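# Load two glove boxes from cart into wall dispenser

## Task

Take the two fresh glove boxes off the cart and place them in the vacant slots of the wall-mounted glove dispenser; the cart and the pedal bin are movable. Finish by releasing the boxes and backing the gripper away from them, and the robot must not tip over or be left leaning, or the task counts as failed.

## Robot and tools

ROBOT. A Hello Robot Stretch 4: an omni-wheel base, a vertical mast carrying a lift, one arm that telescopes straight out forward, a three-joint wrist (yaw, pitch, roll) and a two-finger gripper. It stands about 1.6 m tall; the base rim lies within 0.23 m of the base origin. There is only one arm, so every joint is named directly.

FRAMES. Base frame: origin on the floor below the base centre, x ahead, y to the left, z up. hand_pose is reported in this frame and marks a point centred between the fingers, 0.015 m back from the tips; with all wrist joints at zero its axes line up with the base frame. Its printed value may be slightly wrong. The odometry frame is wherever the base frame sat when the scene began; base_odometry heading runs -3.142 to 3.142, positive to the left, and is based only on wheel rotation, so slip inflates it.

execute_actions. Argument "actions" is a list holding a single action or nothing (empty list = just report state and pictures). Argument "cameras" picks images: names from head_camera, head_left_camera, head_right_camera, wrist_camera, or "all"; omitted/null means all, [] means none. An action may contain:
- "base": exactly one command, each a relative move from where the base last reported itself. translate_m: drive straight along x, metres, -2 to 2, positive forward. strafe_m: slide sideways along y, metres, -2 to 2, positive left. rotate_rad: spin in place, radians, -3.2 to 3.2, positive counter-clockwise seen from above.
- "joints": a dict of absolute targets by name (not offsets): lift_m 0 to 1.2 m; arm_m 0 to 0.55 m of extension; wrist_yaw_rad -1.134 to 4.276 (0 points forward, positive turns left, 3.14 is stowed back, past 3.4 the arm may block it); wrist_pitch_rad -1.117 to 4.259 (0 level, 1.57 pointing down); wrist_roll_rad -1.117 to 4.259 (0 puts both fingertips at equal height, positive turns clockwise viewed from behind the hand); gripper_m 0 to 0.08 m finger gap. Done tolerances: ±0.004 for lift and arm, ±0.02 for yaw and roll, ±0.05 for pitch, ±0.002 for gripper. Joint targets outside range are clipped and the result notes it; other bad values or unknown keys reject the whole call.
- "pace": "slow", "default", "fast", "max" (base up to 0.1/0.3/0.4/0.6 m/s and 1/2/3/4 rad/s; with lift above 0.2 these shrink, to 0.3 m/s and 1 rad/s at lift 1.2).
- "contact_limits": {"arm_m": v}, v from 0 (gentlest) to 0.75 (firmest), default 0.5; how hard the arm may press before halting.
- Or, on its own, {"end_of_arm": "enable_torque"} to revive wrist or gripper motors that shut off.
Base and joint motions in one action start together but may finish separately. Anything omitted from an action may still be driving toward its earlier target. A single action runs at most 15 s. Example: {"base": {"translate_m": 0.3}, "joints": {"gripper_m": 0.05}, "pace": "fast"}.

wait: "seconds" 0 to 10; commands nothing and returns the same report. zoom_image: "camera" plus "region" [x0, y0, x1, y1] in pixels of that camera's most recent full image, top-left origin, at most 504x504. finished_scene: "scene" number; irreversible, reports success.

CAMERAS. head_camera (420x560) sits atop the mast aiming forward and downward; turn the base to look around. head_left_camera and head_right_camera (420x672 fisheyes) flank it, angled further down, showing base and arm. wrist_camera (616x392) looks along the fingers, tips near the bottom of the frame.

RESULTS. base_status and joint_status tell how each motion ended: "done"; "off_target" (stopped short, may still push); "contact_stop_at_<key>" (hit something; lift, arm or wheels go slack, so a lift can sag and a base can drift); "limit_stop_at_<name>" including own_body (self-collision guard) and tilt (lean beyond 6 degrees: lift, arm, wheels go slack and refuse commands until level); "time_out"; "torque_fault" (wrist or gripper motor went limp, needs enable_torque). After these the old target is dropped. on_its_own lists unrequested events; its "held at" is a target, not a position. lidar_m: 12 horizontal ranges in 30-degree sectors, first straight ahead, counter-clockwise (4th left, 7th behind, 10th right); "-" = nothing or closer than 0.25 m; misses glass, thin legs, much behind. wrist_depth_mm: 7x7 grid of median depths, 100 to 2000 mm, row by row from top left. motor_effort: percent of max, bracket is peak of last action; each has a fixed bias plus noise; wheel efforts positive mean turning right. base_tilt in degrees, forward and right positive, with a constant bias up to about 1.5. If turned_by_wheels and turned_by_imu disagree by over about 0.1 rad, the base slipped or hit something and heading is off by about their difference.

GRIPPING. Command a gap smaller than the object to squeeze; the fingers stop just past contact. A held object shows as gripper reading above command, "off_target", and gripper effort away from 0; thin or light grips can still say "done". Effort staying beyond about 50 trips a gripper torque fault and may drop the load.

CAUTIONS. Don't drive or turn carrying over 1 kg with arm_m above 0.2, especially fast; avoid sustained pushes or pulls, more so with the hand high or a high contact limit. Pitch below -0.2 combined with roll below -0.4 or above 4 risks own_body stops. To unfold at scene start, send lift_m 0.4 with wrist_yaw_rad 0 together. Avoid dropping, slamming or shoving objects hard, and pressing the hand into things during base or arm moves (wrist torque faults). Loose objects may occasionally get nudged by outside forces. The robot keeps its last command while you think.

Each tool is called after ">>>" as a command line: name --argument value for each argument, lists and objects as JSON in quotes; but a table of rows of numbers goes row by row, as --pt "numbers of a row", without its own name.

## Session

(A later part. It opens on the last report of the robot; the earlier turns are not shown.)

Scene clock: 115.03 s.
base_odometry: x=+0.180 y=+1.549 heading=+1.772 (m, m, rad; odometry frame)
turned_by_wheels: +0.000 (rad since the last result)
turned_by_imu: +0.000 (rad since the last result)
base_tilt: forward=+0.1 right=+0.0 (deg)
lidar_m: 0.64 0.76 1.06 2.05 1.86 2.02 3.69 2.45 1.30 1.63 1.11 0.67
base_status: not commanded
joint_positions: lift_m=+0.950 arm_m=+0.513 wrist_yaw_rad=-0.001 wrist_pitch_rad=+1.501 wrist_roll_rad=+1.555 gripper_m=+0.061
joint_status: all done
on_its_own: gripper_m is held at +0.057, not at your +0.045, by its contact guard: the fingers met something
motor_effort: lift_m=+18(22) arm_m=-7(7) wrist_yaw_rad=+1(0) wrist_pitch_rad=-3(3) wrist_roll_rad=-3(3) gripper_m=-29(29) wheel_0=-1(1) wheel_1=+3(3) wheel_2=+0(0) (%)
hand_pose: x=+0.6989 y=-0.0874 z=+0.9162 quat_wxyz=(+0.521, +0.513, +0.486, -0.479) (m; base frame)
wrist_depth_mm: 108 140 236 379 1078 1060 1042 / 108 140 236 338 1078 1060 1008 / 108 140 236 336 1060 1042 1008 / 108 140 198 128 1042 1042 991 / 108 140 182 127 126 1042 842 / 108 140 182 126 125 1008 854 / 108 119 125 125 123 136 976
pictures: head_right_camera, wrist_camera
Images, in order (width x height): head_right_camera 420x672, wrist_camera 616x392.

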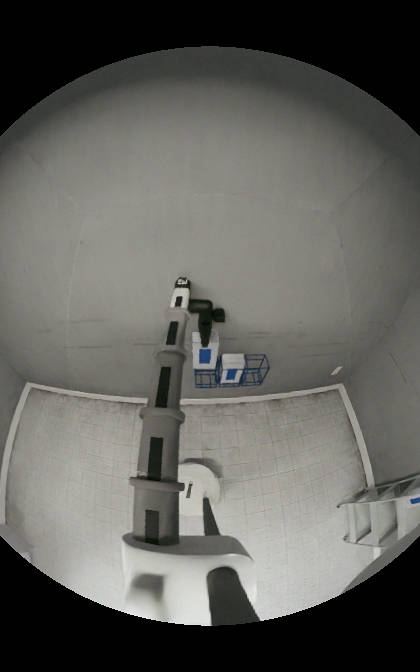

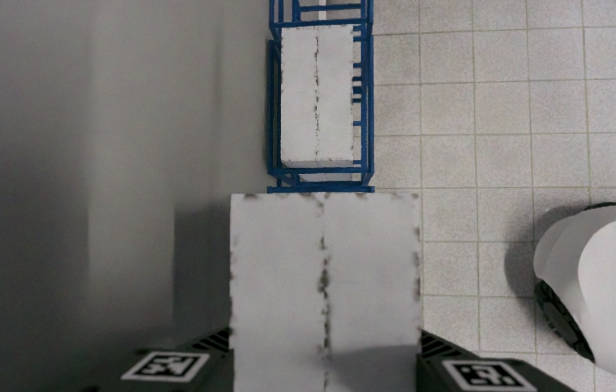

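>>> execute_actions --actions '[{"joints":{"lift_m":0.87},"pace":"slow"}]' --cameras '["wrist_camera","head_right_camera"]'

>>> zoom_image --camera "head_right_camera" --region '[150,280,290,410]'

Scene clock: 124.90 s.
base_odometry: x=+0.180 y=+1.549 heading=+1.771 (m, m, rad; odometry frame)
turned_by_wheels: -0.001 (rad since the last result)
turned_by_imu: -0.008 (rad since the last result)
base_tilt: forward=-0.1 right=+0.1 (deg)
lidar_m: 0.64 0.77 1.03 2.03 1.88 2.01 3.69 2.47 1.30 1.60 1.12 0.70
base_status: not commanded
joint_positions: lift_m=+0.878 arm_m=+0.513 wrist_yaw_rad=-0.001 wrist_pitch_rad=+1.499 wrist_roll_rad=+1.555 gripper_m=+0.063
joint_status: lift_m contact_stop (moved -0.072 of -0.080)
on_its_own: gripper_m is held at +0.057, not at your +0.045, by its contact guard: the fingers met something; lift_m is slack since a contact_stop (your +0.870 is given up)
motor_effort: lift_m=+12(17) arm_m=-6(6) wrist_yaw_rad=+1(3) wrist_pitch_rad=+3(7) wrist_roll_rad=-2(3) gripper_m=-40(41) wheel_0=-9(9) wheel_1=+1(3) wheel_2=-6(5) (%)
hand_pose: x=+0.6992 y=-0.0874 z=+0.8445 quat_wxyz=(+0.522, +0.514, +0.485, -0.478) (m; base frame)
wrist_depth_mm: 107 138 232 272 991 976 960 / 107 138 230 271 1008 976 960 / 107 138 - - - 960 946 / 107 138 - - - 960 931 / 106 137 - - - 946 891 / 106 137 - - - 931 866 / 105 116 - - - 931 917
pictures: head_right_camera, wrist_camera
Images, in order (width x height): head_right_camera 420x672, wrist_camera 616x392.

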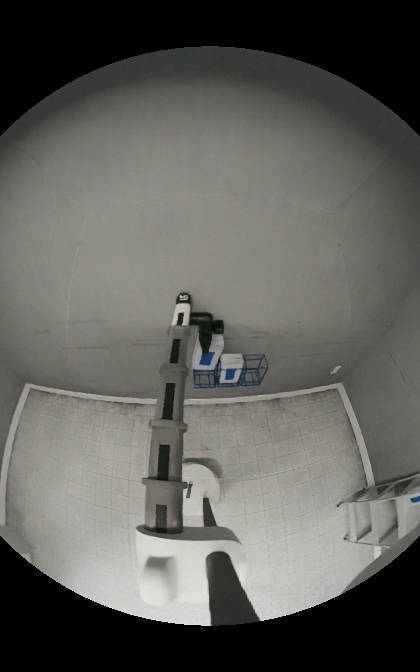

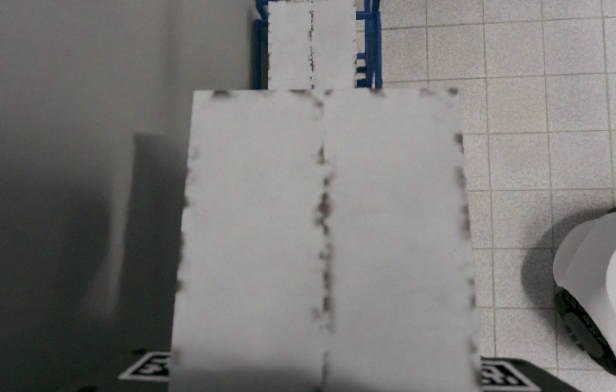

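Region (150, 280, 290, 410) of head_right_camera's 420x672 image, scaled by 3.600, with more detail than that image has; it fills the top 468 rows of this view, and the rest is white.

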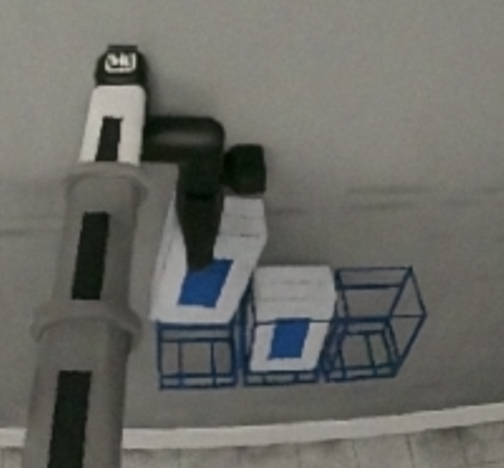

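>>> execute_actions --actions '[{"joints":{"lift_m":0.91},"pace":"slow"}]'

>>> zoom_image --camera "head_right_camera" --region '[170,310,270,400]'

>>> zoom_image --camera "head_left_camera" --region '[190,310,310,410]'

Scene clock: 131.30 s.
base_odometry: x=+0.180 y=+1.549 heading=+1.772 (m, m, rad; odometry frame)
turned_by_wheels: +0.001 (rad since the last result)
turned_by_imu: +0.001 (rad since the last result)
base_tilt: forward=-0.1 right=+0.1 (deg)
lidar_m: 0.63 0.77 1.02 2.06 1.89 2.01 3.69 2.47 1.30 1.61 1.12 0.68
base_status: not commanded
joint_positions: lift_m=+0.910 arm_m=+0.513 wrist_yaw_rad=-0.001 wrist_pitch_rad=+1.500 wrist_roll_rad=+1.555 gripper_m=+0.063
joint_status: all done
on_its_own: gripper_m is held at +0.057, not at your +0.045, by its contact guard: the fingers met something
motor_effort: lift_m=+25(26) arm_m=-6(6) wrist_yaw_rad=+3(2) wrist_pitch_rad=-1(9) wrist_roll_rad=-2(2) gripper_m=-41(41) wheel_0=-4(9) wheel_1=+1(1) wheel_2=-2(5) (%)
hand_pose: x=+0.6989 y=-0.0874 z=+0.8757 quat_wxyz=(+0.521, +0.513, +0.486, -0.478) (m; base frame)
wrist_depth_mm: 109 141 240 296 1042 1008 976 / 109 141 238 294 1025 1008 991 / 109 141 - - - 991 976 / 109 140 - - - 1008 960 / 108 140 - - - 976 842 / 108 140 - - - 991 831 / 108 118 - - - 960 946
pictures: head_camera, head_left_camera, head_right_camera, wrist_camera
Images, in order (width x height): head_camera 420x560, head_left_camera 420x672, head_right_camera 420x672, wrist_camera 616x392.

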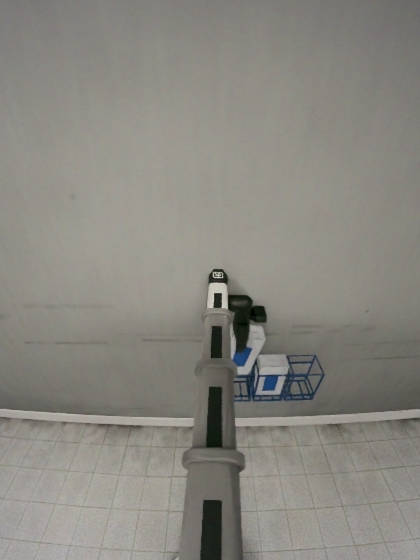

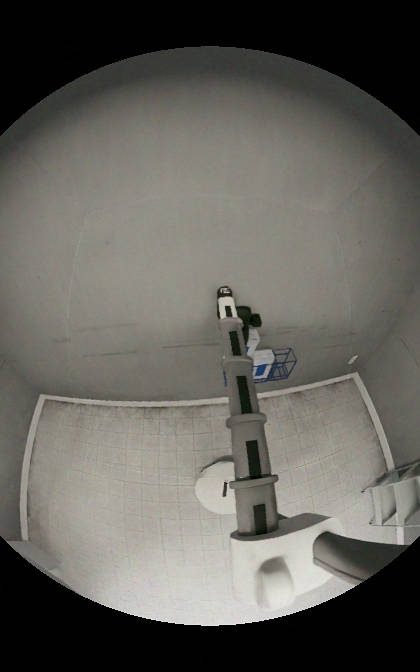

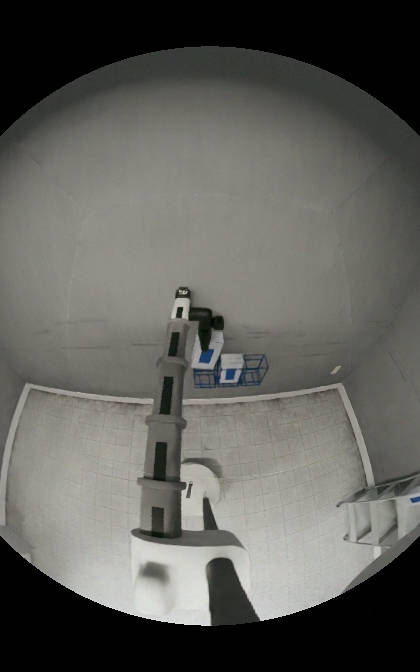

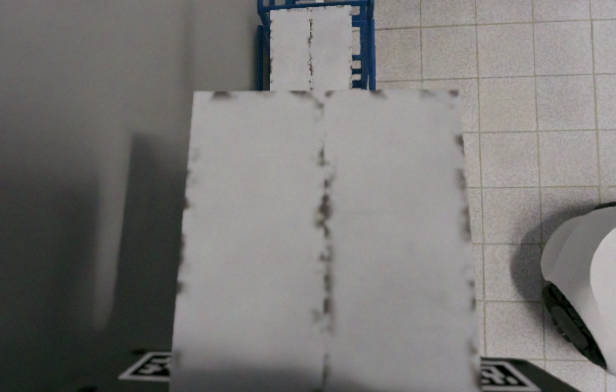

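Region (170, 310, 270, 400) of head_right_camera's 420x672 image, scaled by 5.040, with more detail than that image has; it fills the top 454 rows of this view, and the rest is white.

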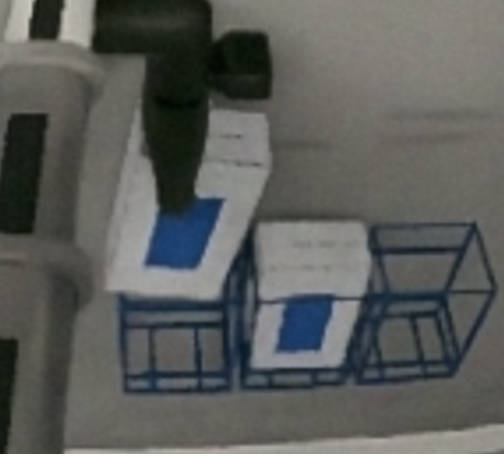

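Region (190, 310, 310, 410) of head_left_camera's 420x672 image, scaled by 4.200, with more detail than that image has.

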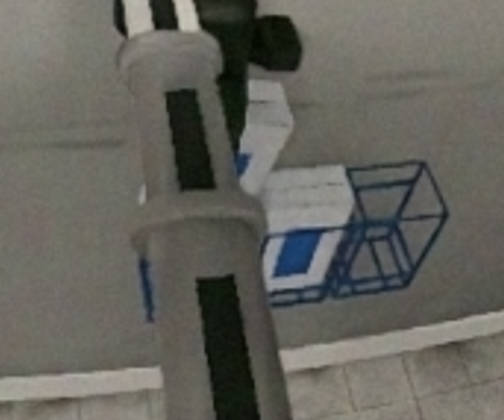

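>>> execute_actions --actions '[{"joints":{"lift_m":0.95}}]' --cameras '[]'

>>> execute_actions --actions '[{"joints":{"arm_m":0.27,"wrist_pitch_rad":1.57}}]' --cameras '[]'

>>> execute_actions --actions '[{"joints":{"lift_m":0.21},"pace":"fast"}]' --cameras '["head_right_camera"]'

>>> execute_actions --actions '[{"joints":{"lift_m":0.17},"pace":"slow"}]' --cameras '["head_right_camera","wrist_camera"]'

Scene clock: 143.87 s.
base_odometry: x=+0.180 y=+1.549 heading=+1.772 (m, m, rad; odometry frame)
turned_by_wheels: +0.000 (rad since the last result)
turned_by_imu: +0.000 (rad since the last result)
base_tilt: forward=+0.0 right=+0.0 (deg)
lidar_m: 0.65 0.76 1.02 2.03 1.87 2.02 3.71 2.46 1.31 1.62 1.12 0.68
base_status: not commanded
joint_positions: lift_m=+0.950 arm_m=+0.513 wrist_yaw_rad=+0.000 wrist_pitch_rad=+1.500 wrist_roll_rad=+1.555 gripper_m=+0.063
joint_status: all done
on_its_own: gripper_m is held at +0.057, not at your +0.045, by its contact guard: the fingers met something
motor_effort: lift_m=+25(27) arm_m=-6(6) wrist_yaw_rad=+1(2) wrist_pitch_rad=-2(2) wrist_roll_rad=-1(2) gripper_m=-41(41) wheel_0=-4(4) wheel_1=+1(1) wheel_2=-2(2) (%)
hand_pose: x=+0.6989 y=-0.0874 z=+0.9157 quat_wxyz=(+0.521, +0.513, +0.486, -0.478) (m; base frame)
wrist_depth_mm: 108 141 239 377 1098 1060 1042 / 108 141 239 336 1078 1025 1042 / 108 141 - - - 1025 1025 / 109 140 - - - 1025 991 / 108 140 - - - 1025 842 / 108 140 - - - 1025 842 / 108 118 - - - 1008 976
pictures: none
No camera images: the call's "cameras" was empty. Leave "cameras" out to get every camera's image.

Scene clock: 145.70 s.
base_odometry: x=+0.180 y=+1.549 heading=+1.772 (m, m, rad; odometry frame)
turned_by_wheels: +0.000 (rad since the last result)
turned_by_imu: +0.000 (rad since the last result)
base_tilt: forward=+0.1 right=+0.0 (deg)
lidar_m: 0.39 0.77 1.02 2.06 1.87 2.02 3.71 2.48 1.31 1.62 1.12 0.41
base_status: not commanded
joint_positions: lift_m=+0.950 arm_m=+0.271 wrist_yaw_rad=+0.000 wrist_pitch_rad=+1.570 wrist_roll_rad=+1.555 gripper_m=+0.063
joint_status: all done
on_its_own: gripper_m is held at +0.057, not at your +0.045, by its contact guard: the fingers met something
motor_effort: lift_m=+25(25) arm_m=-6(8) wrist_yaw_rad=-1(3) wrist_pitch_rad=-1(9) wrist_roll_rad=-3(2) gripper_m=-40(42) wheel_0=-3(3) wheel_1=+1(1) wheel_2=-1(2) (%)
hand_pose: x=+0.4422 y=-0.0874 z=+0.9152 quat_wxyz=(+0.504, +0.496, +0.504, -0.496) (m; base frame)
wrist_depth_mm: 387 585 1118 1098 1098 1078 1060 / 345 469 1098 1098 1078 1060 1060 / 343 466 - - - 1078 1060 / 413 554 - - - 1078 1060 / 424 580 - - - 842 820 / 430 591 - - - 831 820 / 427 525 - - - 820 1008
pictures: none
No camera images: the call's "cameras" was empty. Leave "cameras" out to get every camera's image.

Scene clock: 148.63 s.
base_odometry: x=+0.180 y=+1.549 heading=+1.772 (m, m, rad; odometry frame)
turned_by_wheels: +0.000 (rad since the last result)
turned_by_imu: +0.000 (rad since the last result)
base_tilt: forward=+0.0 right=+0.0 (deg)
lidar_m: 0.64 0.76 1.04 2.04 1.86 2.04 3.68 2.46 1.32 1.60 1.11 0.67
base_status: not commanded
joint_positions: lift_m=+0.210 arm_m=+0.271 wrist_yaw_rad=+0.000 wrist_pitch_rad=+1.570 wrist_roll_rad=+1.555 gripper_m=+0.063
joint_status: all done
on_its_own: gripper_m is held at +0.057, not at your +0.045, by its contact guard: the fingers met something
motor_effort: lift_m=+20(23) arm_m=-6(7) wrist_yaw_rad=-1(1) wrist_pitch_rad=-1(1) wrist_roll_rad=-1(2) gripper_m=-41(41) wheel_0=-3(3) wheel_1=+1(1) wheel_2=-1(1) (%)
hand_pose: x=+0.4422 y=-0.0874 z=+0.1755 quat_wxyz=(+0.504, +0.496, +0.504, -0.496) (m; base frame)
wrist_depth_mm: 347 340 338 334 330 325 325 / 343 336 334 332 330 325 320 / 340 336 - - - 324 322 / 338 334 - - - 319 319 / 334 332 - - - 317 315 / 332 330 - - - 317 315 / 330 327 - - - 315 312
pictures: head_right_camera
Images, in order (width x height): head_right_camera 420x672.

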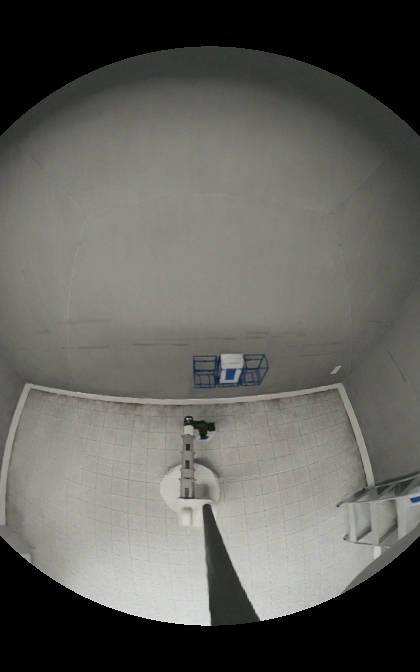

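Scene clock: 149.53 s.
base_odometry: x=+0.180 y=+1.549 heading=+1.773 (m, m, rad; odometry frame)
turned_by_wheels: +0.001 (rad since the last result)
turned_by_imu: +0.001 (rad since the last result)
base_tilt: forward=-0.1 right=+0.1 (deg)
lidar_m: 0.65 0.77 1.04 2.06 1.87 2.01 3.70 2.44 1.30 1.60 1.10 0.69
base_status: not commanded
joint_positions: lift_m=+0.200 arm_m=+0.271 wrist_yaw_rad=-0.001 wrist_pitch_rad=+1.572 wrist_roll_rad=+1.555 gripper_m=+0.063
joint_status: lift_m contact_stop (moved -0.010 of -0.040)
on_its_own: gripper_m is held at +0.057, not at your +0.045, by its contact guard: the fingers met something; lift_m is slack since a contact_stop (your +0.170 is given up)
motor_effort: lift_m=+15(20) arm_m=-5(6) wrist_yaw_rad=+2(7) wrist_pitch_rad=-6(29) wrist_roll_rad=-3(3) gripper_m=-41(40) wheel_0=+5(5) wheel_1=+1(1) wheel_2=+1(1) (%)
hand_pose: x=+0.4414 y=-0.0874 z=+0.1653 quat_wxyz=(+0.503, +0.496, +0.504, -0.497) (m; base frame)
wrist_depth_mm: 338 336 332 329 324 322 317 / 338 330 329 324 324 315 315 / 334 330 - - - 312 312 / 332 330 - - - 312 310 / 330 327 - - - 310 307 / 329 324 - - - 309 307 / 327 320 - - - 306 303
pictures: head_right_camera, wrist_camera
Images, in order (width x height): head_right_camera 420x672, wrist_camera 616x392.

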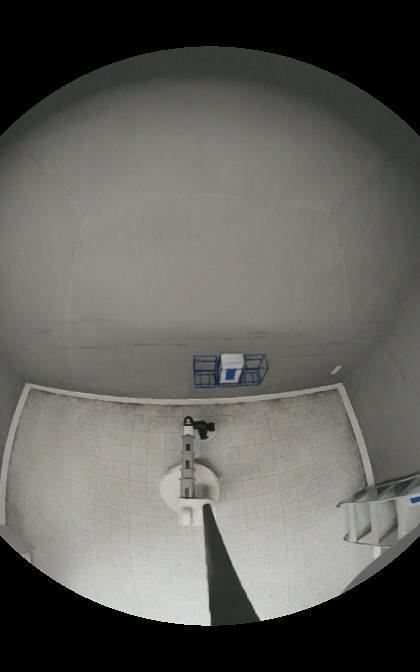

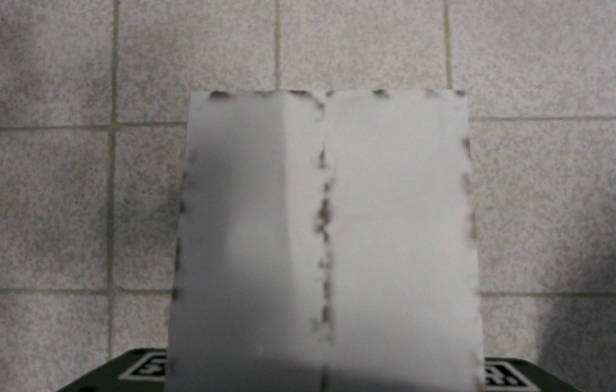

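>>> execute_actions --actions '[{"joints":{"gripper_m":0.08,"lift_m":0.205},"pace":"slow"}]' --cameras '[]'

>>> execute_actions --actions '[{"joints":{"lift_m":0.25}}]' --cameras '["wrist_camera"]'

Scene clock: 157.63 s.
base_odometry: x=+0.180 y=+1.549 heading=+1.773 (m, m, rad; odometry frame)
turned_by_wheels: +0.000 (rad since the last result)
turned_by_imu: +0.000 (rad since the last result)
base_tilt: forward=-0.1 right=+0.1 (deg)
lidar_m: 0.65 0.77 1.04 2.04 1.88 2.03 3.70 2.44 1.30 1.62 1.12 0.69
base_status: not commanded
joint_positions: lift_m=+0.205 arm_m=+0.271 wrist_yaw_rad=+0.000 wrist_pitch_rad=+1.570 wrist_roll_rad=+1.555 gripper_m=+0.080
joint_status: all done
motor_effort: lift_m=+22(23) arm_m=-5(5) wrist_yaw_rad=+0(0) wrist_pitch_rad=-1(3) wrist_roll_rad=-1(1) gripper_m=+3(44) wheel_0=+4(5) wheel_1=+1(1) wheel_2=+1(1) (%)
hand_pose: x=+0.4419 y=-0.0874 z=+0.1703 quat_wxyz=(+0.504, +0.496, +0.504, -0.496) (m; base frame)
wrist_depth_mm: 343 336 334 330 327 322 322 / 338 336 330 327 324 320 319 / 336 329 327 325 322 319 314 / 332 330 325 324 319 315 314 / 332 329 325 - - 312 310 / 329 325 324 - - 310 309 / 327 110 113 - - 309 306
pictures: none
No camera images: the call's "cameras" was empty. Leave "cameras" out to get every camera's image.

Scene clock: 158.70 s.
base_odometry: x=+0.180 y=+1.549 heading=+1.773 (m, m, rad; odometry frame)
turned_by_wheels: +0.000 (rad since the last result)
turned_by_imu: +0.000 (rad since the last result)
base_tilt: forward=+0.0 right=+0.0 (deg)
lidar_m: 0.64 0.76 1.02 2.06 1.87 2.01 3.69 2.46 1.30 1.60 1.11 0.68
base_status: not commanded
joint_positions: lift_m=+0.250 arm_m=+0.271 wrist_yaw_rad=+0.000 wrist_pitch_rad=+1.570 wrist_roll_rad=+1.555 gripper_m=+0.080
joint_status: all done
motor_effort: lift_m=+23(25) arm_m=-5(5) wrist_yaw_rad=-2(0) wrist_pitch_rad=+0(1) wrist_roll_rad=-2(2) gripper_m=+1(0) wheel_0=+4(4) wheel_1=+1(1) wheel_2=+1(2) (%)
hand_pose: x=+0.4419 y=-0.0874 z=+0.2153 quat_wxyz=(+0.504, +0.496, +0.504, -0.496) (m; base frame)
wrist_depth_mm: 387 389 379 377 370 366 366 / 384 379 375 373 373 364 362 / 382 379 373 370 366 366 359 / 379 375 373 370 366 359 357 / 377 373 370 127 126 355 353 / 375 370 368 126 125 355 351 / 375 110 126 125 124 124 351
pictures: wrist_camera
Images, in order (width x height): wrist_camera 616x392.

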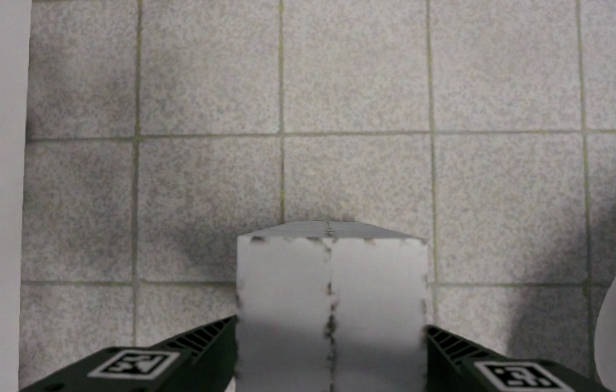

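>>> execute_actions --actions '[{"joints":{"gripper_m":0.045}}]' --cameras '[]'

>>> execute_actions --actions '[{"base":{"strafe_m":-0.025},"joints":{"lift_m":0.97,"wrist_pitch_rad":1.5},"pace":"fast"}]' --cameras '[]'

>>> execute_actions --actions '[{"joints":{"arm_m":0.512}}]' --cameras '[]'

>>> execute_actions --actions '[{"joints":{"lift_m":0.94},"pace":"slow"}]' --cameras '["wrist_camera","head_right_camera"]'

>>> zoom_image --camera "wrist_camera" --region '[220,100,440,260]'

>>> zoom_image --camera "head_right_camera" --region '[170,310,270,400]'

Scene clock: 169.10 s.
base_odometry: x=+0.180 y=+1.549 heading=+1.773 (m, m, rad; odometry frame)
turned_by_wheels: +0.000 (rad since the last result)
turned_by_imu: +0.000 (rad since the last result)
base_tilt: forward=-0.1 right=+0.0 (deg)
lidar_m: 0.65 0.77 1.02 2.05 1.86 2.05 3.69 2.46 1.31 1.61 1.11 0.43
base_status: not commanded
joint_positions: lift_m=+0.250 arm_m=+0.271 wrist_yaw_rad=+0.000 wrist_pitch_rad=+1.570 wrist_roll_rad=+1.555 gripper_m=+0.061
joint_status: gripper_m off_target (ended at +0.061, target +0.045)
on_its_own: gripper_m is held at +0.057, not at your +0.045, by its contact guard: the fingers met something
motor_effort: lift_m=+23(23) arm_m=-5(5) wrist_yaw_rad=-1(0) wrist_pitch_rad=-1(1) wrist_roll_rad=-3(1) gripper_m=-30(27) wheel_0=+4(4) wheel_1=+1(1) wheel_2=+1(1) (%)
hand_pose: x=+0.4419 y=-0.0874 z=+0.2153 quat_wxyz=(+0.504, +0.496, +0.504, -0.496) (m; base frame)
wrist_depth_mm: 389 384 379 375 373 368 366 / 387 384 375 375 370 366 366 / 379 377 375 370 366 366 359 / 379 375 370 368 362 362 357 / 375 375 368 127 125 357 355 / 373 370 364 126 125 355 353 / 373 366 126 125 124 135 351
pictures: none
No camera images: the call's "cameras" was empty. Leave "cameras" out to get every camera's image.

Scene clock: 172.00 s.
base_odometry: x=+0.204 y=+1.554 heading=+1.773 (m, m, rad; odometry frame)
turned_by_wheels: +0.000 (rad since the last result)
turned_by_imu: +0.000 (rad since the last result)
base_tilt: forward=-0.1 right=+0.0 (deg)
lidar_m: 0.41 0.76 1.02 2.06 1.89 2.05 3.68 2.44 1.29 1.61 1.11 0.44
base_status: done
joint_positions: lift_m=+0.970 arm_m=+0.271 wrist_yaw_rad=+0.000 wrist_pitch_rad=+1.501 wrist_roll_rad=+1.555 gripper_m=+0.061
joint_status: all done
on_its_own: gripper_m is held at +0.057, not at your +0.045, by its contact guard: the fingers met something
motor_effort: lift_m=+24(28) arm_m=-5(5) wrist_yaw_rad=-1(2) wrist_pitch_rad=-3(19) wrist_roll_rad=-2(3) gripper_m=-30(30) wheel_0=-1(11) wheel_1=+0(11) wheel_2=+1(1) (%)
hand_pose: x=+0.4567 y=-0.0874 z=+0.9357 quat_wxyz=(+0.521, +0.513, +0.486, -0.478) (m; base frame)
wrist_depth_mm: 397 559 946 1160 1098 1060 1042 / 384 421 946 1118 1098 1078 1042 / 379 407 946 1138 1078 1060 1042 / 377 466 946 1118 1060 1042 1025 / 392 525 723 127 126 831 809 / 389 496 559 126 125 820 798 / 389 473 126 126 124 135 820
pictures: none
No camera images: the call's "cameras" was empty. Leave "cameras" out to get every camera's image.

Scene clock: 173.83 s.
base_odometry: x=+0.204 y=+1.554 heading=+1.773 (m, m, rad; odometry frame)
turned_by_wheels: +0.000 (rad since the last result)
turned_by_imu: +0.000 (rad since the last result)
base_tilt: forward=+0.0 right=+0.1 (deg)
lidar_m: 0.63 0.76 1.02 2.07 1.89 2.04 3.71 2.42 1.29 1.60 1.12 0.69
base_status: not commanded
joint_positions: lift_m=+0.970 arm_m=+0.511 wrist_yaw_rad=+0.000 wrist_pitch_rad=+1.500 wrist_roll_rad=+1.555 gripper_m=+0.061
joint_status: all done
on_its_own: gripper_m is held at +0.057, not at your +0.045, by its contact guard: the fingers met something
motor_effort: lift_m=+24(24) arm_m=+7(7) wrist_yaw_rad=-2(1) wrist_pitch_rad=-2(4) wrist_roll_rad=-2(2) gripper_m=-29(30) wheel_0=-1(1) wheel_1=+0(0) wheel_2=+1(1) (%)
hand_pose: x=+0.6967 y=-0.0874 z=+0.9357 quat_wxyz=(+0.521, +0.513, +0.486, -0.478) (m; base frame)
wrist_depth_mm: 110 145 247 603 1078 1098 1042 / 110 146 247 355 1098 1078 1042 / 110 146 247 353 1078 1060 1025 / 110 145 245 357 1078 1042 1008 / 110 145 190 127 125 1042 854 / 110 145 188 126 125 1042 842 / 107 123 126 125 124 135 976
pictures: none
No camera images: the call's "cameras" was empty. Leave "cameras" out to get every camera's image.

Scene clock: 174.90 s.
base_odometry: x=+0.204 y=+1.554 heading=+1.773 (m, m, rad; odometry frame)
turned_by_wheels: +0.000 (rad since the last result)
turned_by_imu: +0.000 (rad since the last result)
base_tilt: forward=+0.1 right=+0.0 (deg)
lidar_m: 0.64 0.77 1.03 2.08 1.88 2.07 3.69 2.46 1.29 1.60 1.11 0.69
base_status: not commanded
joint_positions: lift_m=+0.940 arm_m=+0.511 wrist_yaw_rad=+0.000 wrist_pitch_rad=+1.501 wrist_roll_rad=+1.555 gripper_m=+0.061
joint_status: all done
on_its_own: gripper_m is held at +0.057, not at your +0.045, by its contact guard: the fingers met something
motor_effort: lift_m=+20(23) arm_m=+6(6) wrist_yaw_rad=-1(3) wrist_pitch_rad=-2(2) wrist_roll_rad=-2(2) gripper_m=-30(30) wheel_0=-1(1) wheel_1=-1(1) wheel_2=+1(1) (%)
hand_pose: x=+0.6967 y=-0.0874 z=+0.9061 quat_wxyz=(+0.521, +0.513, +0.486, -0.478) (m; base frame)
wrist_depth_mm: 110 145 247 609 1060 1042 1025 / 110 146 246 325 1042 1042 1025 / 110 146 246 324 1042 1025 1008 / 110 146 246 357 1025 1042 976 / 110 145 190 128 126 1025 831 / 109 145 189 126 125 991 820 / 106 122 126 126 124 135 976
pictures: head_right_camera, wrist_camera
Images, in order (width x height): head_right_camera 420x672, wrist_camera 616x392.

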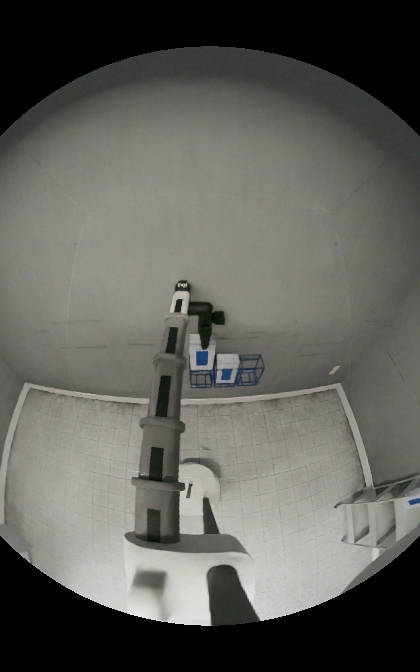

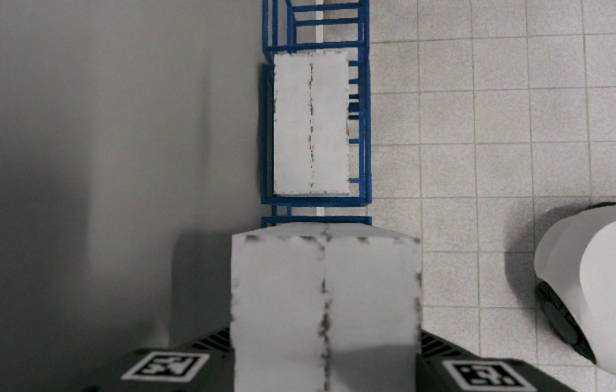

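Region (220, 100, 440, 260) of wrist_camera's 616x392 image, scaled by 2.291; it fills the top 367 rows of this view, and the rest is white.

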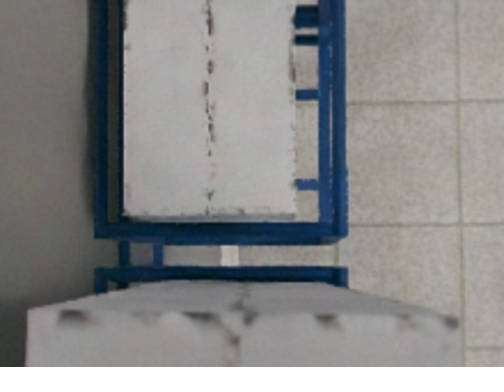

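Region (170, 310, 270, 400) of head_right_camera's 420x672 image, scaled by 5.040, with more detail than that image has; it fills the top 454 rows of this view, and the rest is white.

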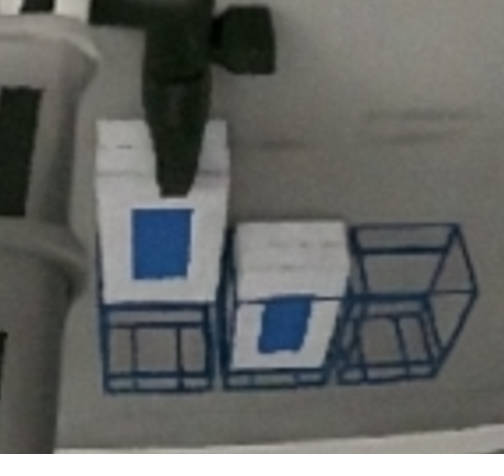

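>>> execute_actions --actions '[{"joints":{"wrist_pitch_rad":1.475},"pace":"slow"}]' --cameras '[]'

>>> execute_actions --actions '[{"joints":{"lift_m":0.905},"pace":"slow"}]' --cameras '["wrist_camera","head_right_camera"]'

>>> zoom_image --camera "head_right_camera" --region '[170,310,270,400]'

Scene clock: 183.73 s.
base_odometry: x=+0.204 y=+1.554 heading=+1.773 (m, m, rad; odometry frame)
turned_by_wheels: +0.000 (rad since the last result)
turned_by_imu: +0.000 (rad since the last result)
base_tilt: forward=+0.1 right=+0.2 (deg)
lidar_m: 0.65 0.76 1.04 2.06 1.88 2.06 3.69 2.46 1.28 1.58 1.10 0.70
base_status: not commanded
joint_positions: lift_m=+0.940 arm_m=+0.511 wrist_yaw_rad=+0.000 wrist_pitch_rad=+1.476 wrist_roll_rad=+1.555 gripper_m=+0.061
joint_status: all done
on_its_own: gripper_m is held at +0.057, not at your +0.045, by its contact guard: the fingers met something
motor_effort: lift_m=+20(19) arm_m=+7(6) wrist_yaw_rad=-1(1) wrist_pitch_rad=-5(8) wrist_roll_rad=-2(3) gripper_m=-30(31) wheel_0=-1(1) wheel_1=+0(1) wheel_2=+1(1) (%)
hand_pose: x=+0.7019 y=-0.0874 z=+0.9065 quat_wxyz=(+0.527, +0.519, +0.480, -0.472) (m; base frame)
wrist_depth_mm: 107 138 228 530 1060 1025 1025 / 107 138 228 322 1060 1025 991 / 107 138 227 324 1060 1042 976 / 107 138 227 357 1025 1008 991 / 107 138 190 128 126 1008 917 / 107 137 176 127 125 1008 878 / 107 117 126 125 124 135 976
pictures: none
No camera images: the call's "cameras" was empty. Leave "cameras" out to get every camera's image.

Scene clock: 184.87 s.
base_odometry: x=+0.204 y=+1.554 heading=+1.773 (m, m, rad; odometry frame)
turned_by_wheels: +0.000 (rad since the last result)
turned_by_imu: +0.000 (rad since the last result)
base_tilt: forward=+0.2 right=+0.1 (deg)
lidar_m: 0.64 0.77 1.03 2.07 1.88 2.04 3.70 2.41 1.30 1.57 1.12 0.69
base_status: not commanded
joint_positions: lift_m=+0.905 arm_m=+0.511 wrist_yaw_rad=+0.000 wrist_pitch_rad=+1.476 wrist_roll_rad=+1.555 gripper_m=+0.061
joint_status: all done
on_its_own: gripper_m is held at +0.057, not at your +0.045, by its contact guard: the fingers met something
motor_effort: lift_m=+20(21) arm_m=+7(7) wrist_yaw_rad=+0(1) wrist_pitch_rad=-4(4) wrist_roll_rad=-3(2) gripper_m=-30(30) wheel_0=-1(1) wheel_1=+0(0) wheel_2=+0(1) (%)
hand_pose: x=+0.7019 y=-0.0874 z=+0.8715 quat_wxyz=(+0.527, +0.519, +0.480, -0.472) (m; base frame)
wrist_depth_mm: 107 138 229 334 1025 1008 976 / 107 138 227 290 1008 1008 946 / 107 138 227 287 1008 991 960 / 107 138 225 320 1008 991 946 / 107 138 190 127 126 976 904 / 107 137 177 127 125 946 891 / 107 117 126 125 124 135 931
pictures: head_right_camera, wrist_camera
Images, in order (width x height): head_right_camera 420x672, wrist_camera 616x392.

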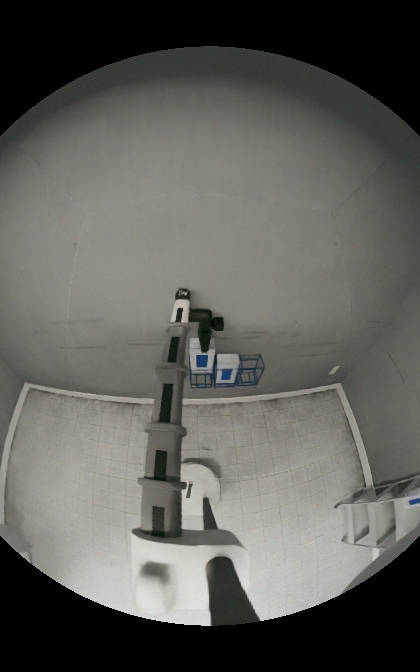

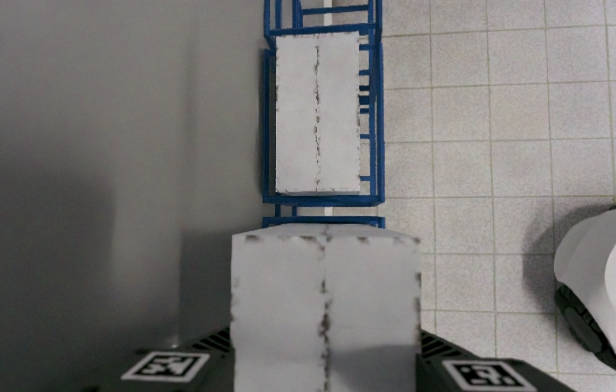

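Region (170, 310, 270, 400) of head_right_camera's 420x672 image, scaled by 5.040, with more detail than that image has; it fills the top 454 rows of this view, and the rest is white.

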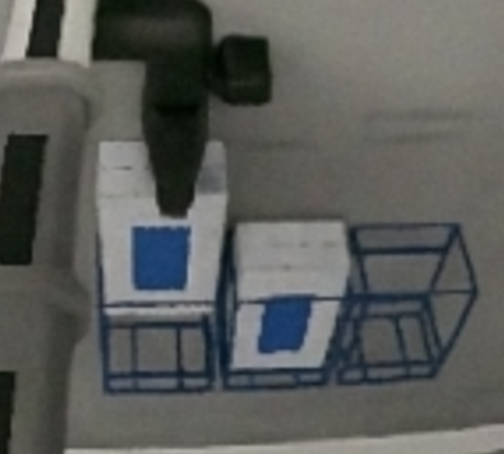

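>>> execute_actions --actions '[{"joints":{"lift_m":0.82,"wrist_pitch_rad":1.51},"pace":"slow"}]' --cameras '["wrist_camera"]'

>>> execute_actions --actions '[{"joints":{"lift_m":0.758},"pace":"slow"}]' --cameras '["wrist_camera"]'

>>> execute_actions --actions '[{"joints":{"gripper_m":0.07},"pace":"slow"}]' --cameras '["wrist_camera"]'

Scene clock: 195.13 s.
base_odometry: x=+0.204 y=+1.554 heading=+1.773 (m, m, rad; odometry frame)
turned_by_wheels: +0.000 (rad since the last result)
turned_by_imu: +0.000 (rad since the last result)
base_tilt: forward=+0.0 right=+0.0 (deg)
lidar_m: 0.64 0.77 1.02 2.09 1.87 2.04 3.71 2.43 1.28 1.59 1.10 0.70
base_status: not commanded
joint_positions: lift_m=+0.820 arm_m=+0.511 wrist_yaw_rad=+0.001 wrist_pitch_rad=+1.506 wrist_roll_rad=+1.555 gripper_m=+0.061
joint_status: all done
on_its_own: gripper_m is held at +0.057, not at your +0.045, by its contact guard: the fingers met something
motor_effort: lift_m=+19(22) arm_m=+6(6) wrist_yaw_rad=-3(3) wrist_pitch_rad=+12(11) wrist_roll_rad=-2(1) gripper_m=-30(30) wheel_0=-1(1) wheel_1=+0(0) wheel_2=+1(1) (%)
hand_pose: x=+0.6959 y=-0.0874 z=+0.7861 quat_wxyz=(+0.520, +0.512, +0.488, -0.479) (m; base frame)
wrist_depth_mm: 109 145 208 204 946 931 891 / 110 145 206 202 917 917 891 / 110 145 205 200 917 917 904 / 110 145 224 235 917 904 891 / 109 145 190 127 126 904 842 / 109 145 189 126 125 878 842 / 107 123 126 125 124 135 866
pictures: wrist_camera
Images, in order (width x height): wrist_camera 616x392.

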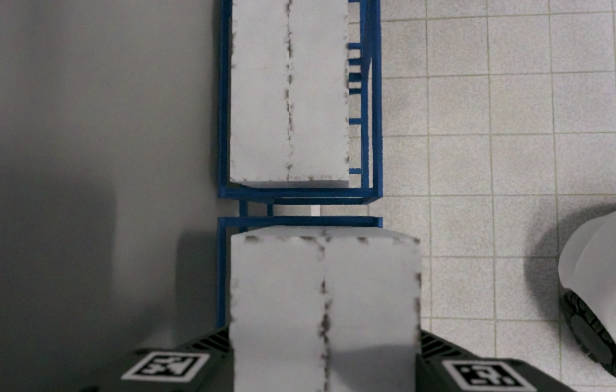

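Scene clock: 196.53 s.
base_odometry: x=+0.204 y=+1.554 heading=+1.773 (m, m, rad; odometry frame)
turned_by_wheels: +0.000 (rad since the last result)
turned_by_imu: +0.000 (rad since the last result)
base_tilt: forward=+0.1 right=+0.0 (deg)
lidar_m: 0.64 0.77 1.03 2.07 1.88 2.07 3.70 2.42 1.27 1.61 1.12 0.69
base_status: not commanded
joint_positions: lift_m=+0.758 arm_m=+0.511 wrist_yaw_rad=+0.004 wrist_pitch_rad=+1.500 wrist_roll_rad=+1.555 gripper_m=+0.061
joint_status: all done
on_its_own: gripper_m is held at +0.057, not at your +0.045, by its contact guard: the fingers met something; wrist_pitch_rad is at rest, and its effort (+27) is outside its rest range (-23 to +23)
motor_effort: lift_m=+18(18) arm_m=+4(6) wrist_yaw_rad=-12(11) wrist_pitch_rad=+27(27) wrist_roll_rad=-3(0) gripper_m=-30(30) wheel_0=-1(1) wheel_1=-1(1) wheel_2=+2(2) (%)
hand_pose: x=+0.6976 y=-0.0874 z=+0.7242 quat_wxyz=(+0.522, +0.512, +0.487, -0.477) (m; base frame)
wrist_depth_mm: 109 140 145 140 866 854 831 / 109 141 144 139 866 854 831 / 109 141 142 138 866 842 831 / 109 141 182 334 854 831 820 / 109 141 179 128 127 831 820 / 109 140 177 126 125 831 820 / 108 119 126 125 124 135 798
pictures: wrist_camera
Images, in order (width x height): wrist_camera 616x392.

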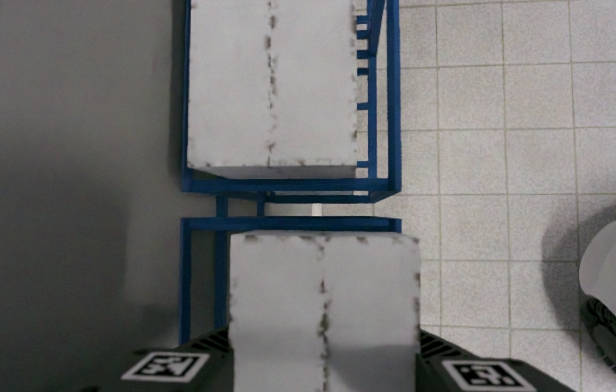

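Scene clock: 197.33 s.
base_odometry: x=+0.204 y=+1.554 heading=+1.773 (m, m, rad; odometry frame)
turned_by_wheels: +0.000 (rad since the last result)
turned_by_imu: +0.000 (rad since the last result)
base_tilt: forward=+0.0 right=+0.1 (deg)
lidar_m: 0.65 0.77 1.04 2.08 1.87 2.05 3.69 2.43 1.29 1.61 1.11 0.69
base_status: not commanded
joint_positions: lift_m=+0.758 arm_m=+0.511 wrist_yaw_rad=+0.002 wrist_pitch_rad=+1.506 wrist_roll_rad=+1.555 gripper_m=+0.070
joint_status: all done
motor_effort: lift_m=+18(18) arm_m=+4(3) wrist_yaw_rad=-8(11) wrist_pitch_rad=+11(28) wrist_roll_rad=-1(1) gripper_m=+1(25) wheel_0=-1(1) wheel_1=-1(0) wheel_2=+2(1) (%)
hand_pose: x=+0.6963 y=-0.0874 z=+0.7241 quat_wxyz=(+0.521, +0.511, +0.488, -0.479) (m; base frame)
wrist_depth_mm: 108 144 145 140 878 866 842 / 109 145 143 139 854 854 831 / 109 144 142 138 878 854 842 / 109 144 204 334 866 842 831 / 109 144 180 136 138 842 820 / 109 144 179 135 138 831 820 / 106 110 132 134 135 126 798
pictures: wrist_camera
Images, in order (width x height): wrist_camera 616x392.

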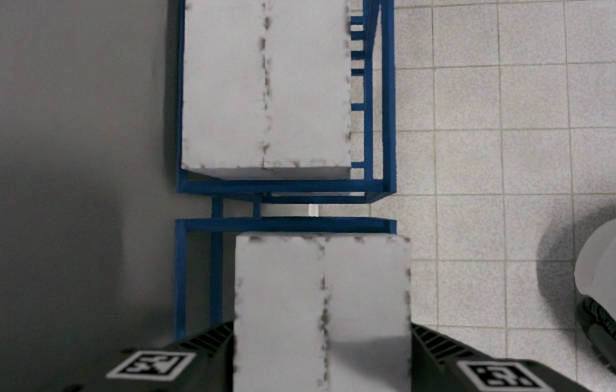

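>>> execute_actions --actions '[{"joints":{"lift_m":0.83}}]' --cameras '[]'

>>> execute_actions --actions '[{"base":{"translate_m":-0.45},"joints":{"lift_m":1.04,"arm_m":0.2,"gripper_m":0.08,"wrist_pitch_rad":1.57},"pace":"fast"}]' --cameras '["head_camera"]'

>>> execute_actions --actions '[{"base":{"rotate_rad":-1.57},"pace":"fast"}]' --cameras '[]'

>>> execute_actions --actions '[{"base":{"translate_m":0.76},"joints":{"arm_m":0.47},"pace":"fast"}]' --cameras '["wrist_camera","head_right_camera"]'

Scene clock: 209.13 s.
base_odometry: x=+0.204 y=+1.554 heading=+1.773 (m, m, rad; odometry frame)
turned_by_wheels: +0.000 (rad since the last result)
turned_by_imu: +0.000 (rad since the last result)
base_tilt: forward=-0.1 right=+0.0 (deg)
lidar_m: 0.64 0.76 1.04 2.08 1.89 2.05 3.71 2.43 1.28 1.59 1.09 0.70
base_status: not commanded
joint_positions: lift_m=+0.830 arm_m=+0.511 wrist_yaw_rad=+0.001 wrist_pitch_rad=+1.510 wrist_roll_rad=+1.555 gripper_m=+0.070
joint_status: all done
motor_effort: lift_m=+23(23) arm_m=+4(4) wrist_yaw_rad=-2(8) wrist_pitch_rad=+0(11) wrist_roll_rad=-2(2) gripper_m=+0(0) wheel_0=-1(1) wheel_1=-1(0) wheel_2=+2(2) (%)
hand_pose: x=+0.6953 y=-0.0874 z=+0.7957 quat_wxyz=(+0.519, +0.511, +0.488, -0.481) (m; base frame)
wrist_depth_mm: 110 147 219 213 960 917 904 / 111 147 216 212 960 931 891 / 111 147 215 211 931 946 904 / 111 147 228 246 931 917 891 / 110 146 212 208 931 904 842 / 110 146 209 208 931 917 820 / 107 111 139 206 238 126 878
pictures: none
No camera images: the call's "cameras" was empty. Leave "cameras" out to get every camera's image.

Scene clock: 211.70 s.
base_odometry: x=+0.295 y=+1.113 heading=+1.772 (m, m, rad; odometry frame)
turned_by_wheels: +0.000 (rad since the last result)
turned_by_imu: +0.000 (rad since the last result)
base_tilt: forward=+0.0 right=+0.0 (deg)
lidar_m: 1.10 1.23 1.64 2.07 1.63 2.03 3.08 2.45 1.27 1.22 1.68 1.16
base_status: done
joint_positions: lift_m=+1.040 arm_m=+0.201 wrist_yaw_rad=+0.000 wrist_pitch_rad=+1.570 wrist_roll_rad=+1.555 gripper_m=+0.080
joint_status: all done
motor_effort: lift_m=+22(24) arm_m=-6(7) wrist_yaw_rad=+0(3) wrist_pitch_rad=-1(5) wrist_roll_rad=-3(2) gripper_m=+3(3) wheel_0=-2(8) wheel_1=-2(9) wheel_2=-2(14) (%)
hand_pose: x=+0.3721 y=-0.0874 z=+1.0054 quat_wxyz=(+0.504, +0.496, +0.504, -0.496) (m; base frame)
wrist_depth_mm: 1098 1229 1229 1229 1182 1182 1160 / 1118 1182 1229 1205 1182 1160 1160 / 1098 1229 1182 1182 1182 1160 1160 / 1118 1205 1182 1160 1160 1138 1138 / 1098 1182 1160 1160 931 931 917 / 1078 1160 1160 1160 1008 931 1118 / 1098 110 140 1138 1138 124 1098
pictures: head_camera
Images, in order (width x height): head_camera 420x560.

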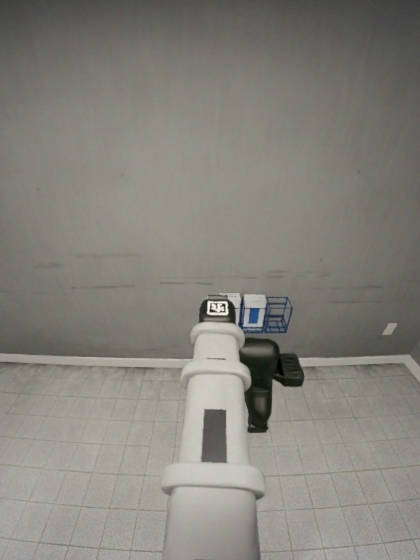

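Scene clock: 214.03 s.
base_odometry: x=+0.295 y=+1.113 heading=+0.203 (m, m, rad; odometry frame)
turned_by_wheels: -1.569 (rad since the last result)
turned_by_imu: -1.537 (rad since the last result)
base_tilt: forward=+0.0 right=+0.1 (deg)
lidar_m: 1.20 1.69 1.13 1.10 1.24 1.67 2.08 1.61 2.02 3.06 2.43 1.28
base_status: done
joint_positions: lift_m=+1.040 arm_m=+0.201 wrist_yaw_rad=+0.000 wrist_pitch_rad=+1.570 wrist_roll_rad=+1.555 gripper_m=+0.080
joint_status: not commanded
motor_effort: lift_m=+21(22) arm_m=-6(7) wrist_yaw_rad=-1(1) wrist_pitch_rad=+0(2) wrist_roll_rad=+0(2) gripper_m=+1(3) wheel_0=+1(7) wheel_1=+5(10) wheel_2=+1(6) (%)
hand_pose: x=+0.3722 y=-0.0874 z=+1.0054 quat_wxyz=(+0.504, +0.496, +0.504, -0.496) (m; base frame)
wrist_depth_mm: 1255 1255 1205 1205 1160 1182 1182 / 1255 1205 1205 1205 1182 1182 1182 / 1182 1229 1182 1205 1160 1160 1118 / 1205 1205 1205 1182 1160 1138 1138 / 1255 1229 1182 1182 931 917 931 / 1205 1182 1182 1182 1008 917 1098 / 1182 110 140 1160 1138 125 1118
pictures: none
No camera images: the call's "cameras" was empty. Leave "cameras" out to get every camera's image.

Scene clock: 217.70 s.
base_odometry: x=+1.039 y=+1.266 heading=+0.203 (m, m, rad; odometry frame)
turned_by_wheels: +0.001 (rad since the last result)
turned_by_imu: +0.000 (rad since the last result)
base_tilt: forward=+0.1 right=-0.1 (deg)
lidar_m: 0.46 0.92 1.23 1.17 1.16 1.71 2.84 2.32 3.07 3.05 1.33 0.47
base_status: done
joint_positions: lift_m=+1.040 arm_m=+0.469 wrist_yaw_rad=+0.000 wrist_pitch_rad=+1.570 wrist_roll_rad=+1.555 gripper_m=+0.080
joint_status: all done
motor_effort: lift_m=+21(21) arm_m=+6(7) wrist_yaw_rad=-1(1) wrist_pitch_rad=+0(1) wrist_roll_rad=-2(1) gripper_m=+1(1) wheel_0=+1(7) wheel_1=+5(9) wheel_2=+1(14) (%)
hand_pose: x=+0.6400 y=-0.0874 z=+1.0054 quat_wxyz=(+0.504, +0.496, +0.504, -0.496) (m; base frame)
wrist_depth_mm: 359 530 508 508 492 1182 1138 / 359 530 508 508 500 1160 1138 / 362 530 504 500 500 1138 1182 / 362 530 504 496 488 1138 1138 / 362 530 496 442 488 946 931 / 362 530 492 253 250 931 917 / 362 110 140 480 247 124 904
pictures: head_right_camera, wrist_camera
Images, in order (width x height): head_right_camera 420x672, wrist_camera 616x392.

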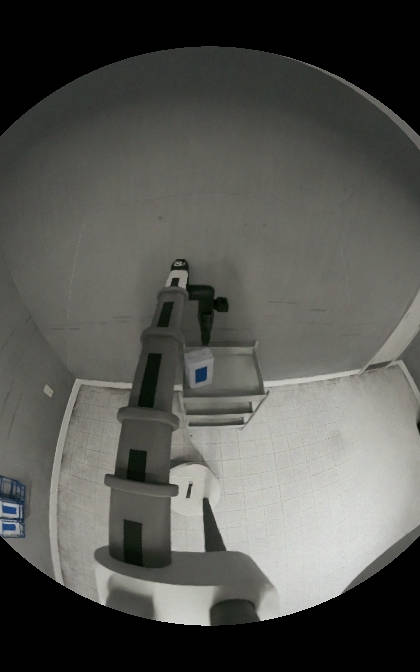

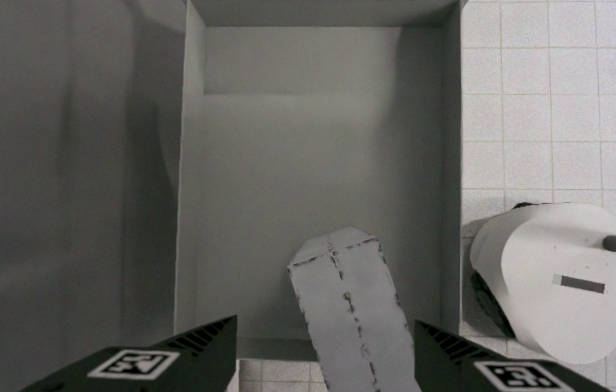

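>>> execute_actions --actions '[{"base":{"strafe_m":0.025},"joints":{"arm_m":0.44,"lift_m":0.985,"wrist_roll_rad":1.235}}]' --cameras '["wrist_camera"]'

Scene clock: 224.37 s.
base_odometry: x=+1.034 y=+1.291 heading=+0.204 (m, m, rad; odometry frame)
turned_by_wheels: +0.000 (rad since the last result)
turned_by_imu: +0.000 (rad since the last result)
base_tilt: forward=+0.1 right=-0.2 (deg)
lidar_m: 0.47 0.92 1.25 1.19 1.15 1.68 2.84 2.33 3.08 3.09 1.30 0.50
base_status: done
joint_positions: lift_m=+0.985 arm_m=+0.441 wrist_yaw_rad=+0.000 wrist_pitch_rad=+1.570 wrist_roll_rad=+1.235 gripper_m=+0.080
joint_status: all done
motor_effort: lift_m=+17(20) arm_m=-7(7) wrist_yaw_rad=+0(1) wrist_pitch_rad=+0(0) wrist_roll_rad=-2(5) gripper_m=+1(1) wheel_0=+1(9) wheel_1=+2(9) wheel_2=+0(1) (%)
hand_pose: x=+0.6123 y=-0.0874 z=+0.9508 quat_wxyz=(+0.577, +0.410, +0.576, -0.409) (m; base frame)
wrist_depth_mm: 325 436 452 452 445 439 1118 / 340 469 449 445 449 436 1078 / 359 484 452 445 442 439 1078 / 384 480 445 436 433 436 1098 / 413 445 445 199 433 1078 1060 / 433 627 427 199 424 866 866 / 462 110 140 196 196 124 854
pictures: wrist_camera
Images, in order (width x height): wrist_camera 616x392.

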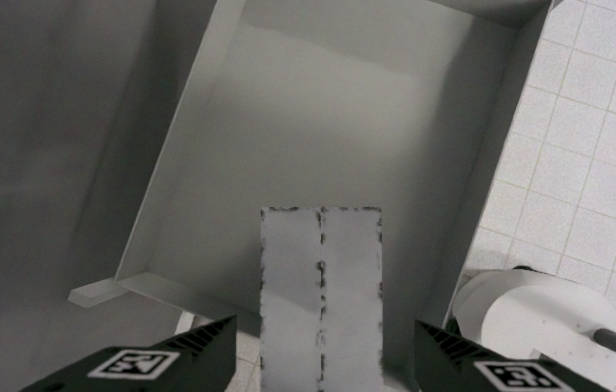

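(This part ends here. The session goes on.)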